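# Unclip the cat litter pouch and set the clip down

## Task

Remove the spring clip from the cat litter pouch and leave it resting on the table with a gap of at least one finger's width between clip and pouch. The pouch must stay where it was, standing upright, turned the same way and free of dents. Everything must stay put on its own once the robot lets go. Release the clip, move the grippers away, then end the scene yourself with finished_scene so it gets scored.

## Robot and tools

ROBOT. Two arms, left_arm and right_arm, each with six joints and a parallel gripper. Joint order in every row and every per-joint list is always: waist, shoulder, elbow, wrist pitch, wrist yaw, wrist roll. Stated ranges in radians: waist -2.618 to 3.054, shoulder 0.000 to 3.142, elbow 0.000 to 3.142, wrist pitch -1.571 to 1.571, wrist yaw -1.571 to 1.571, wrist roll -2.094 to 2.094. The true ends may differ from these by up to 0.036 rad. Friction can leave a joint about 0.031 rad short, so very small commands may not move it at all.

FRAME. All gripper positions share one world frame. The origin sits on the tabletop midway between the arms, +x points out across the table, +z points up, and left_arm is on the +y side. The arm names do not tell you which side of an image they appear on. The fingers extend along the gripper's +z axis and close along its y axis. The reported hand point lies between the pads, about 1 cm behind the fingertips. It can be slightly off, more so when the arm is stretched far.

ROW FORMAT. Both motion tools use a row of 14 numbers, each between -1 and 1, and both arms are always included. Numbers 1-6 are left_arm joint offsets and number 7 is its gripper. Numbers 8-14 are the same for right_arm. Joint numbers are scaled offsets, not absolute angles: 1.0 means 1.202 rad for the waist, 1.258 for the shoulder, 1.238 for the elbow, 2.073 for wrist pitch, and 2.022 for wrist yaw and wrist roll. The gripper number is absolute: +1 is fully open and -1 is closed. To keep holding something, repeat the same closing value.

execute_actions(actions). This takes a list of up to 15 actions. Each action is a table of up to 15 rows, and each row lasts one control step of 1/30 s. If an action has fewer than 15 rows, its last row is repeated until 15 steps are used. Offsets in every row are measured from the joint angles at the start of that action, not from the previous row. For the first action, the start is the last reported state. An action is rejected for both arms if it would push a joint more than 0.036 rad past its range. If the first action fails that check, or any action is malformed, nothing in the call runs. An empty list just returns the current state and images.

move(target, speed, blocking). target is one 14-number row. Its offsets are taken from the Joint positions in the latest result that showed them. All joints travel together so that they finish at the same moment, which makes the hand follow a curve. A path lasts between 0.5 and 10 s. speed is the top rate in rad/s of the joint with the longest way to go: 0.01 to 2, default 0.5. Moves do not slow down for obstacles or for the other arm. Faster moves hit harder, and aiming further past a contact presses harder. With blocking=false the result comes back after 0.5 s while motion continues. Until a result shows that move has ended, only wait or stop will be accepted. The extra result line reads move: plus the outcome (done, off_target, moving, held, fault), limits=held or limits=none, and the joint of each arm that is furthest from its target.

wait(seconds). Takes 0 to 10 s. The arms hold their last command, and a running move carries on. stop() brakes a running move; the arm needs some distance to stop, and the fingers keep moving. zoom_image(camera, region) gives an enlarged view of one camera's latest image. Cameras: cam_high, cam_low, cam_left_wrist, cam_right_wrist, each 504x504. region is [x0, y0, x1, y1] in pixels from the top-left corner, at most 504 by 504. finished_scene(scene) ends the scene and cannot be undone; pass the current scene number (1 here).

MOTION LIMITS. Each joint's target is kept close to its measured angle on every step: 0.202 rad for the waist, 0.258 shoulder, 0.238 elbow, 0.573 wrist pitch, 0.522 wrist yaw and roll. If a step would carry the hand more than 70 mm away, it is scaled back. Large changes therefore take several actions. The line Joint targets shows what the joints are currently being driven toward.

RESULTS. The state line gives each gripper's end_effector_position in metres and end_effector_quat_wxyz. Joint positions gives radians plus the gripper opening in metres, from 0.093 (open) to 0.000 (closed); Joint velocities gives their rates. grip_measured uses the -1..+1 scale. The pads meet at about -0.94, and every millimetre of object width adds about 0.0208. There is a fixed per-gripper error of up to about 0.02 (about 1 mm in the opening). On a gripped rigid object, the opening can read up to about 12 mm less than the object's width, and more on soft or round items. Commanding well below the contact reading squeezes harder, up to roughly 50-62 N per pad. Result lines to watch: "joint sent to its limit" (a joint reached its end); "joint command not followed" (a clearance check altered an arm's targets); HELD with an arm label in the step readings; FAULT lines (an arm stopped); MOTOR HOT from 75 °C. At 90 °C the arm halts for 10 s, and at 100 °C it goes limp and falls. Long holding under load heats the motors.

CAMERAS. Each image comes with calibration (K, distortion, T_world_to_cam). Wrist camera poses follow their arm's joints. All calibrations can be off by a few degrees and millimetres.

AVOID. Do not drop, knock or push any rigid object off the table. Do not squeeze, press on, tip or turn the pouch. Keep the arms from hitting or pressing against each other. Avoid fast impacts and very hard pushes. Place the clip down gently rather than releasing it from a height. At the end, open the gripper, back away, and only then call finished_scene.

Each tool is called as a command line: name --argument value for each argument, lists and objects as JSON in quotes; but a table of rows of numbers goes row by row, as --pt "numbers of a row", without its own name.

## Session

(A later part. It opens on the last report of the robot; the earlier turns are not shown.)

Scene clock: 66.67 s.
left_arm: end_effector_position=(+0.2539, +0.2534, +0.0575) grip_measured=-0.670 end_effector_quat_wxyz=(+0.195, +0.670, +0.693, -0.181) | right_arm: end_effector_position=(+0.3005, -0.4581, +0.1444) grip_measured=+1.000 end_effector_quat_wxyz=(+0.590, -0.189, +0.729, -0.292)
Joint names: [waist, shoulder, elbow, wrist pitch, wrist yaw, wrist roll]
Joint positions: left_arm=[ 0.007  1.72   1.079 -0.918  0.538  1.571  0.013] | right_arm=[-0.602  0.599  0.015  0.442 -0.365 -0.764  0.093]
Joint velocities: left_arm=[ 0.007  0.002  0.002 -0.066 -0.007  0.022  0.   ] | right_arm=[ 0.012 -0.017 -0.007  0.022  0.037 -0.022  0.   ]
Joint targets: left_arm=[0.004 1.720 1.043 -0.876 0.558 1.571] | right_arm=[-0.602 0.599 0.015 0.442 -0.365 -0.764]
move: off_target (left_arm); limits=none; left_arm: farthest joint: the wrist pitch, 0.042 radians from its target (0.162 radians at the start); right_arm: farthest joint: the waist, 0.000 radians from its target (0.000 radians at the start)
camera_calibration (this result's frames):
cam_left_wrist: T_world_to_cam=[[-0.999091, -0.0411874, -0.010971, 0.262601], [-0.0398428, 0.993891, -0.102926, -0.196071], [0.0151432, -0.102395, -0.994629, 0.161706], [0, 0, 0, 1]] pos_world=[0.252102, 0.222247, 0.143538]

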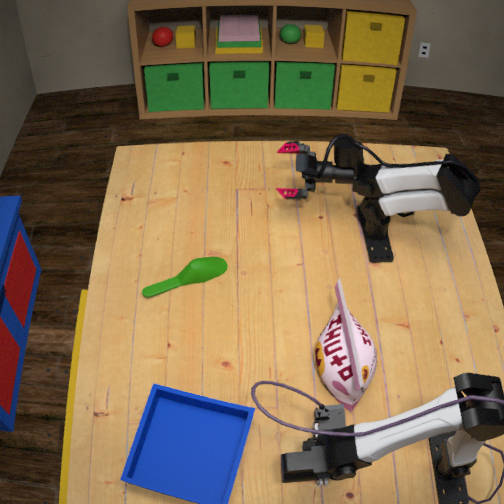

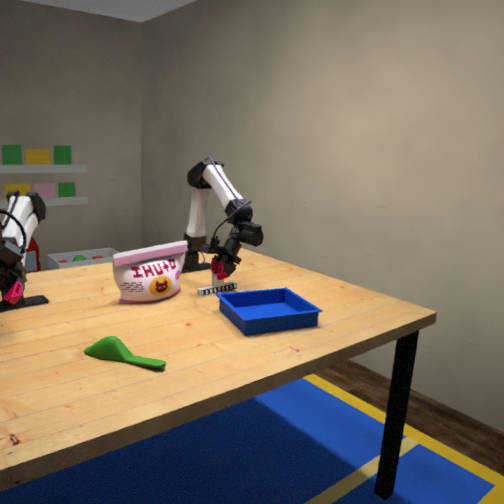

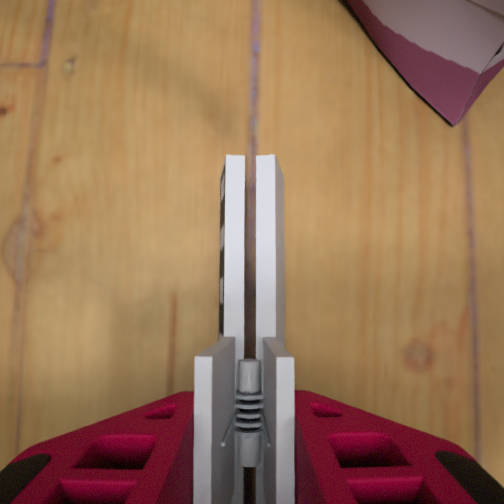

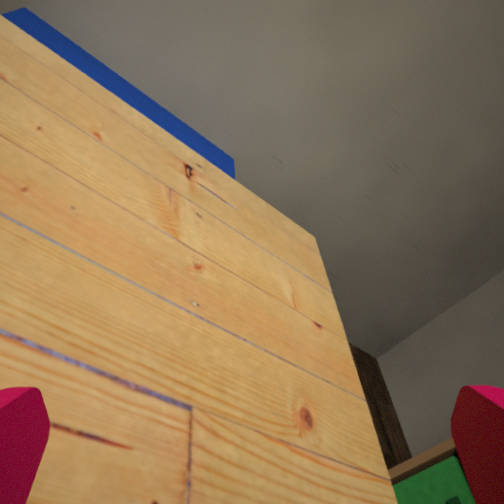

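zoom_image --camera "cam_low" --region '[185, 240, 265, 310]'

Region (185, 240, 265, 310) of cam_low's 504x504 image, scaled by 6.300, with more detail than that image has; it fills the top 441 rows of this view, and the rest is white.

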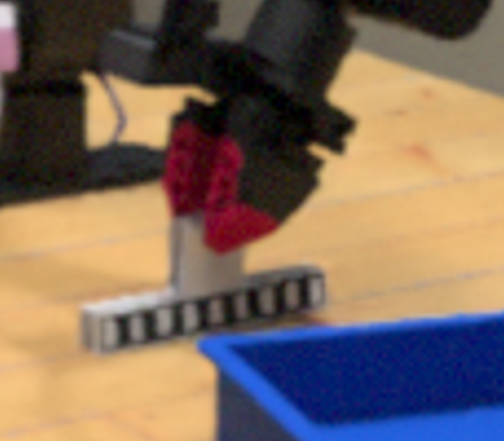

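execute_actions --actions '[[[0,0,0,0,0,0,-0.66,0,0,0,0,0,0,1],[0,0,0,0,0,0,-0.64,0,0,0,0,0,0,1],[0,0,0,0,0,0,-0.62,0,0,0,0,0,0,1],[0,0,0,0,0,0,-0.60,0,0,0,0,0,0,1],[0,0,0,0,0,0,-0.575,0,0,0,0,0,0,1],[0,0,0,0,0,0,-0.55,0,0,0,0,0,0,1],[0,0,0,0,0,0,-0.525,0,0,0,0,0,0,1],[0,0,0,0,0,0,-0.50,0,0,0,0,0,0,1],[0,0,0,0,0,0,-0.475,0,0,0,0,0,0,1],[0,0,0,0,0,0,-0.45,0,0,0,0,0,0,1],[0,0,0,0,0,0,-0.425,0,0,0,0,0,0,1],[0,0,0,0,0,0,-0.40,0,0,0,0,0,0,1],[0,0,0,0,0,0,-0.375,0,0,0,0,0,0,1],[0,0,0,0,0,0,-0.35,0,0,0,0,0,0,1],[0,0,0,0,0,0,-0.325,0,0,0,0,0,0,1]],[[0,0,0,0,0,0,-0.30,0,0,0,0,0,0,1],[0,0,0,0,0,0,-0.275,0,0,0,0,0,0,1],[0,0,0,0,0,0,-0.25,0,0,0,0,0,0,1],[0,0,0,0,0,0,-0.22,0,0,0,0,0,0,1],[0,0,0,0,0,0,-0.18,0,0,0,0,0,0,1],[0,0,0,0,0,0,-0.13,0,0,0,0,0,0,1],[0,0,0,0,0,0,-0.07,0,0,0,0,0,0,1],[0,0,0,0,0,0,0.0,0,0,0,0,0,0,1],[0,0,0,0,0,0,0.08,0,0,0,0,0,0,1],[0,0,0,0,0,0,0.16,0,0,0,0,0,0,1],[0,0,0,0,0,0,0.24,0,0,0,0,0,0,1],[0,0,0,0,0,0,0.32,0,0,0,0,0,0,1],[0,0,0,0,0,0,0.40,0,0,0,0,0,0,1],[0,0,0,0,0,0,0.45,0,0,0,0,0,0,1],[0,0,0,0,0,0,0.5,0,0,0,0,0,0,1]]]'

Scene clock: 68.80 s.
left_arm: end_effector_position=(+0.2546, +0.2535, +0.0575) grip_measured=+0.471 end_effector_quat_wxyz=(+0.196, +0.670, +0.693, -0.179) | right_arm: end_effector_position=(+0.3005, -0.4581, +0.1444) grip_measured=+1.000 end_effector_quat_wxyz=(+0.590, -0.189, +0.729, -0.292)
Joint names: [waist, shoulder, elbow, wrist pitch, wrist yaw, wrist roll]
Joint positions: left_arm=[ 0.007  1.72   1.079 -0.915  0.538  1.571  0.068] | right_arm=[-0.602  0.599  0.015  0.442 -0.365 -0.764  0.093]
Joint velocities: left_arm=[ 0.012 -0.002  0.007  0.022 -0.022  0.007  0.056] | right_arm=[ 0.002 -0.017 -0.002  0.007  0.007  0.007  0.   ]
Joint targets: left_arm=[0.007 1.720 1.079 -0.915 0.538 1.571] | right_arm=[-0.602 0.599 0.015 0.442 -0.365 -0.764]
Step readings (joint positions; steps 1 to 15: 1st action; 16 to 30: 2nd action):
0: left_arm=[0.007 1.720 1.079 -0.918 0.538 1.571] | right_arm=[-0.602 0.599 0.015 0.442 -0.365 -0.764]
1: left_arm=[0.007 1.720 1.079 -0.919 0.538 1.571] | right_arm=[-0.602 0.599 0.015 0.442 -0.365 -0.764]
2: left_arm=[0.007 1.720 1.079 -0.919 0.538 1.571] | right_arm=[-0.602 0.599 0.015 0.442 -0.365 -0.764]
4: left_arm=[0.007 1.720 1.079 -0.919 0.538 1.571] | right_arm=[-0.602 0.599 0.015 0.442 -0.365 -0.764]
8: left_arm=[0.007 1.720 1.079 -0.915 0.538 1.571] | right_arm=[-0.602 0.599 0.015 0.442 -0.365 -0.764]
15: left_arm=[0.007 1.720 1.079 -0.915 0.538 1.571] | right_arm=[-0.602 0.599 0.015 0.442 -0.365 -0.764]
16: left_arm=[0.007 1.720 1.079 -0.915 0.538 1.571] | right_arm=[-0.602 0.599 0.015 0.442 -0.365 -0.764]
17: left_arm=[0.007 1.720 1.079 -0.915 0.538 1.571] | right_arm=[-0.602 0.599 0.015 0.442 -0.365 -0.764]
19: left_arm=[0.007 1.720 1.079 -0.915 0.538 1.571] | right_arm=[-0.602 0.599 0.015 0.442 -0.365 -0.764]
23: left_arm=[0.007 1.720 1.079 -0.915 0.538 1.571] | right_arm=[-0.602 0.599 0.015 0.442 -0.365 -0.764]
30: Joint positions above
camera_calibration (this result's frames):
cam_left_wrist: T_world_to_cam=[[-0.999053, -0.0411859, -0.0140225, 0.263434], [-0.0395289, 0.993903, -0.102933, -0.196151], [0.0181764, -0.102281, -0.994589, 0.160904], [0, 0, 0, 1]] pos_world=[0.252506, 0.222262, 0.143537]

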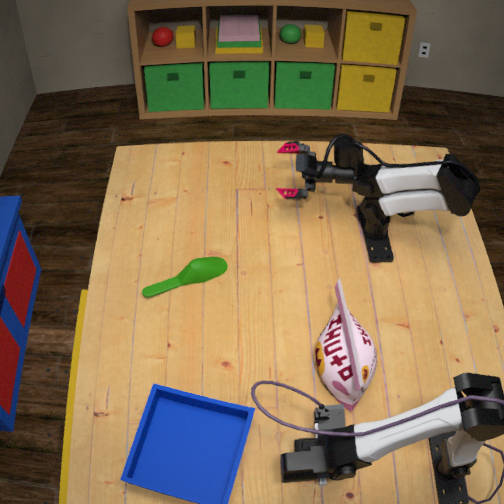

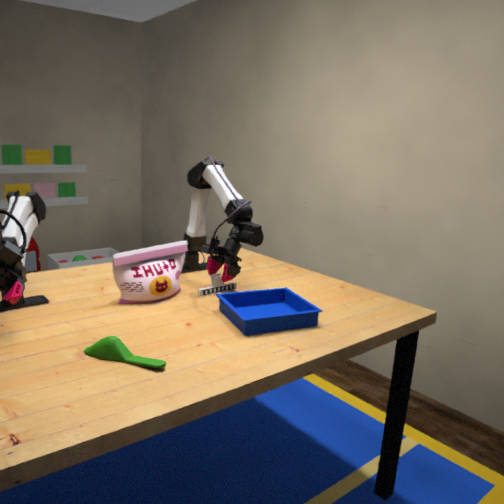

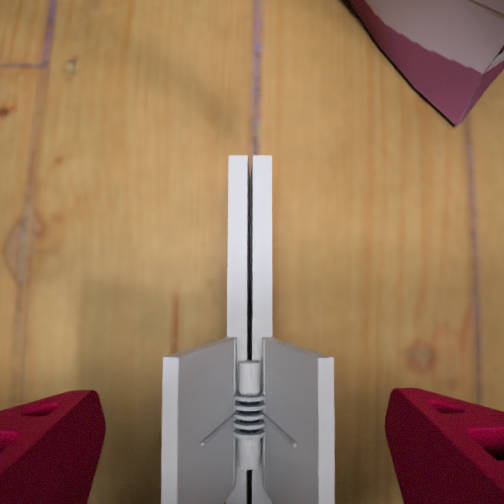

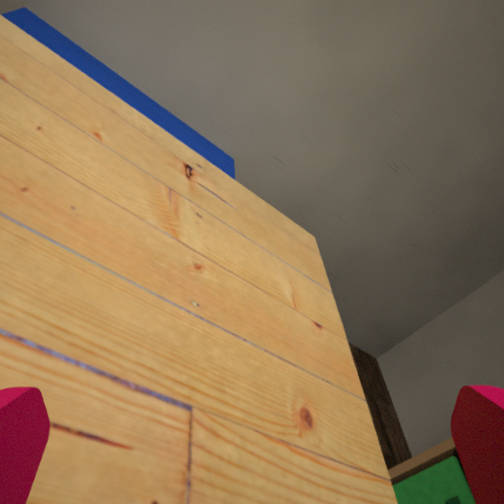

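execute_actions --actions '[]'

Scene clock: 70.17 s.
left_arm: end_effector_position=(+0.2546, +0.2535, +0.0575) grip_measured=+0.497 end_effector_quat_wxyz=(+0.196, +0.670, +0.693, -0.179) | right_arm: end_effector_position=(+0.3005, -0.4581, +0.1444) grip_measured=+1.000 end_effector_quat_wxyz=(+0.590, -0.189, +0.729, -0.292)
Joint names: [waist, shoulder, elbow, wrist pitch, wrist yaw, wrist roll]
Joint positions: left_arm=[ 0.007  1.72   1.079 -0.915  0.538  1.571  0.069] | right_arm=[-0.602  0.599  0.015  0.442 -0.365 -0.764  0.093]
Joint velocities: left_arm=[-0.002  0.027 -0.007 -0.051  0.007 -0.022  0.001] | right_arm=[-0.002 -0.007  0.017 -0.066 -0.007  0.022  0.   ]
Joint targets: left_arm=[0.007 1.720 1.079 -0.915 0.538 1.571] | right_arm=[-0.602 0.599 0.015 0.442 -0.365 -0.764]
camera_calibration (this result's frames):
cam_left_wrist: T_world_to_cam=[[-0.999053, -0.0411859, -0.0140225, 0.263434], [-0.0395289, 0.993903, -0.102933, -0.196151], [0.0181764, -0.102281, -0.994589, 0.160904], [0, 0, 0, 1]] pos_world=[0.252506, 0.222262, 0.143537]

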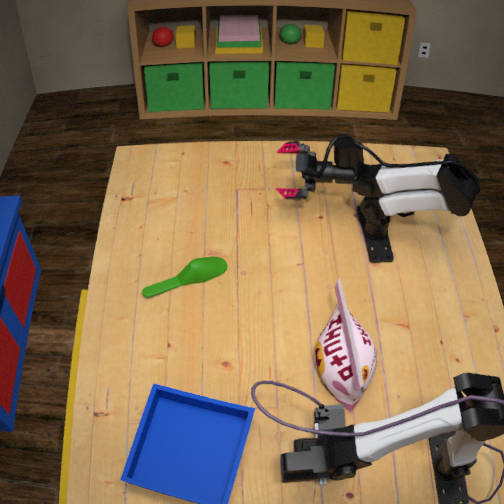

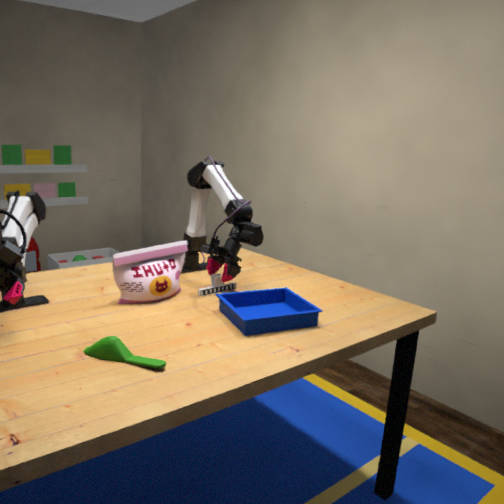

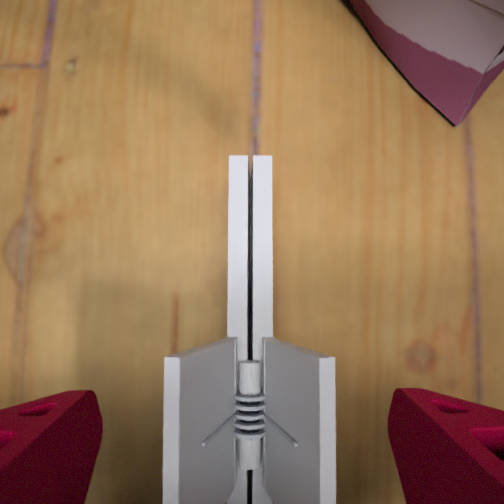

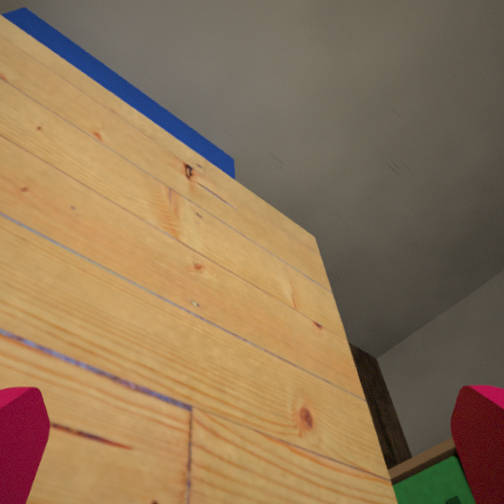

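move --target '[0.25,-0.2,0.283,-0.285,0,0,1.0, 0,0,0,0,0,0,1]' --speed 0.8

Scene clock: 74.97 s.
left_arm: end_effector_position=(+0.2174, +0.3266, +0.2018) grip_measured=+1.000 end_effector_quat_wxyz=(+0.219, +0.562, +0.783, -0.151) | right_arm: end_effector_position=(+0.3005, -0.4581, +0.1444) grip_measured=+1.000 end_effector_quat_wxyz=(+0.590, -0.189, +0.729, -0.292)
Joint names: [waist, shoulder, elbow, wrist pitch, wrist yaw, wrist roll]
Joint positions: left_arm=[ 0.299  1.477  1.413 -1.496  0.538  1.571  0.093] | right_arm=[-0.602  0.599  0.015  0.442 -0.365 -0.764  0.093]
Joint velocities: left_arm=[-0.012 -0.002  0.022 -0.007  0.007  0.051  0.   ] | right_arm=[ 0.002 -0.012 -0.002 -0.037 -0.037 -0.037  0.   ]
Joint targets: left_arm=[0.307 1.469 1.430 -1.506 0.538 1.571] | right_arm=[-0.602 0.599 0.015 0.442 -0.365 -0.764]
move: done; limits=none; left_arm: farthest joint: the elbow, 0.017 radians from its target (0.350 radians at the start); right_arm: farthest joint: the waist, 0.000 radians from its target (0.000 radians at the start)
camera_calibration (this result's frames):
cam_left_wrist: T_world_to_cam=[[-0.944889, -0.327254, -0.00944517, 0.312079], [-0.324612, 0.940231, -0.102922, -0.175964], [0.0425622, -0.0941837, -0.994645, 0.304609], [0, 0, 0, 1]] pos_world=[0.224795, 0.296265, 0.287815]

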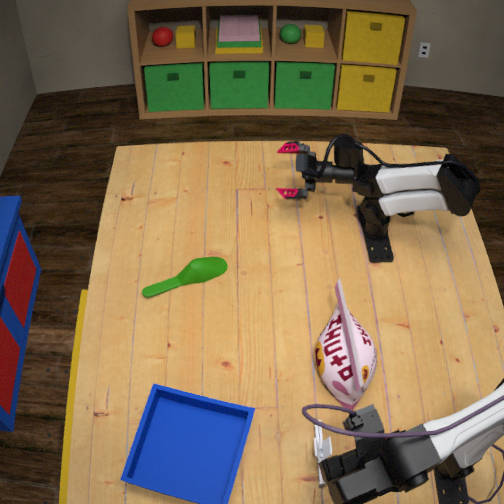

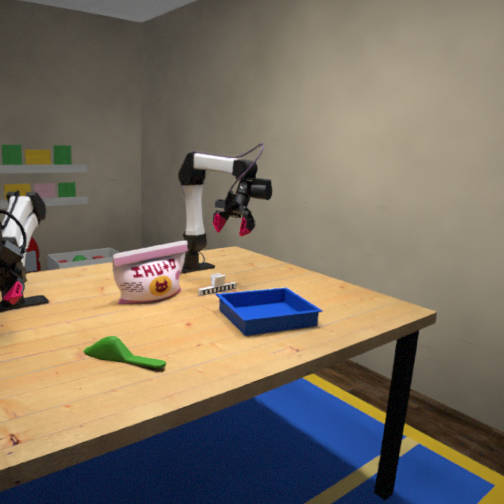

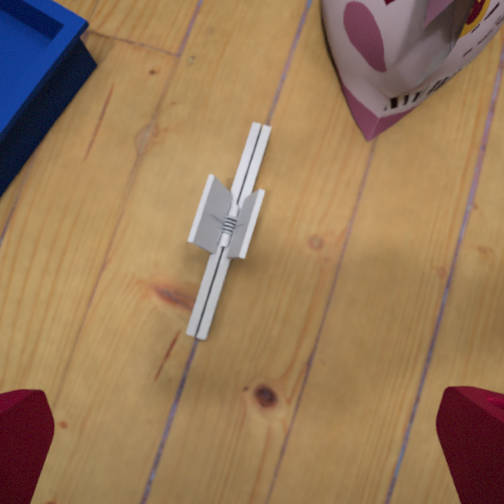

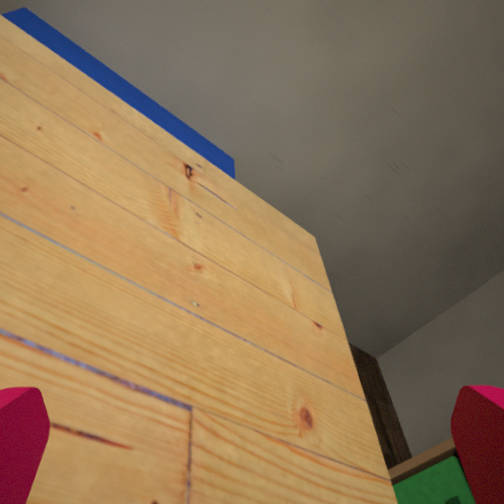

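finished_scene --scene 1

The scene is finished: the task was done.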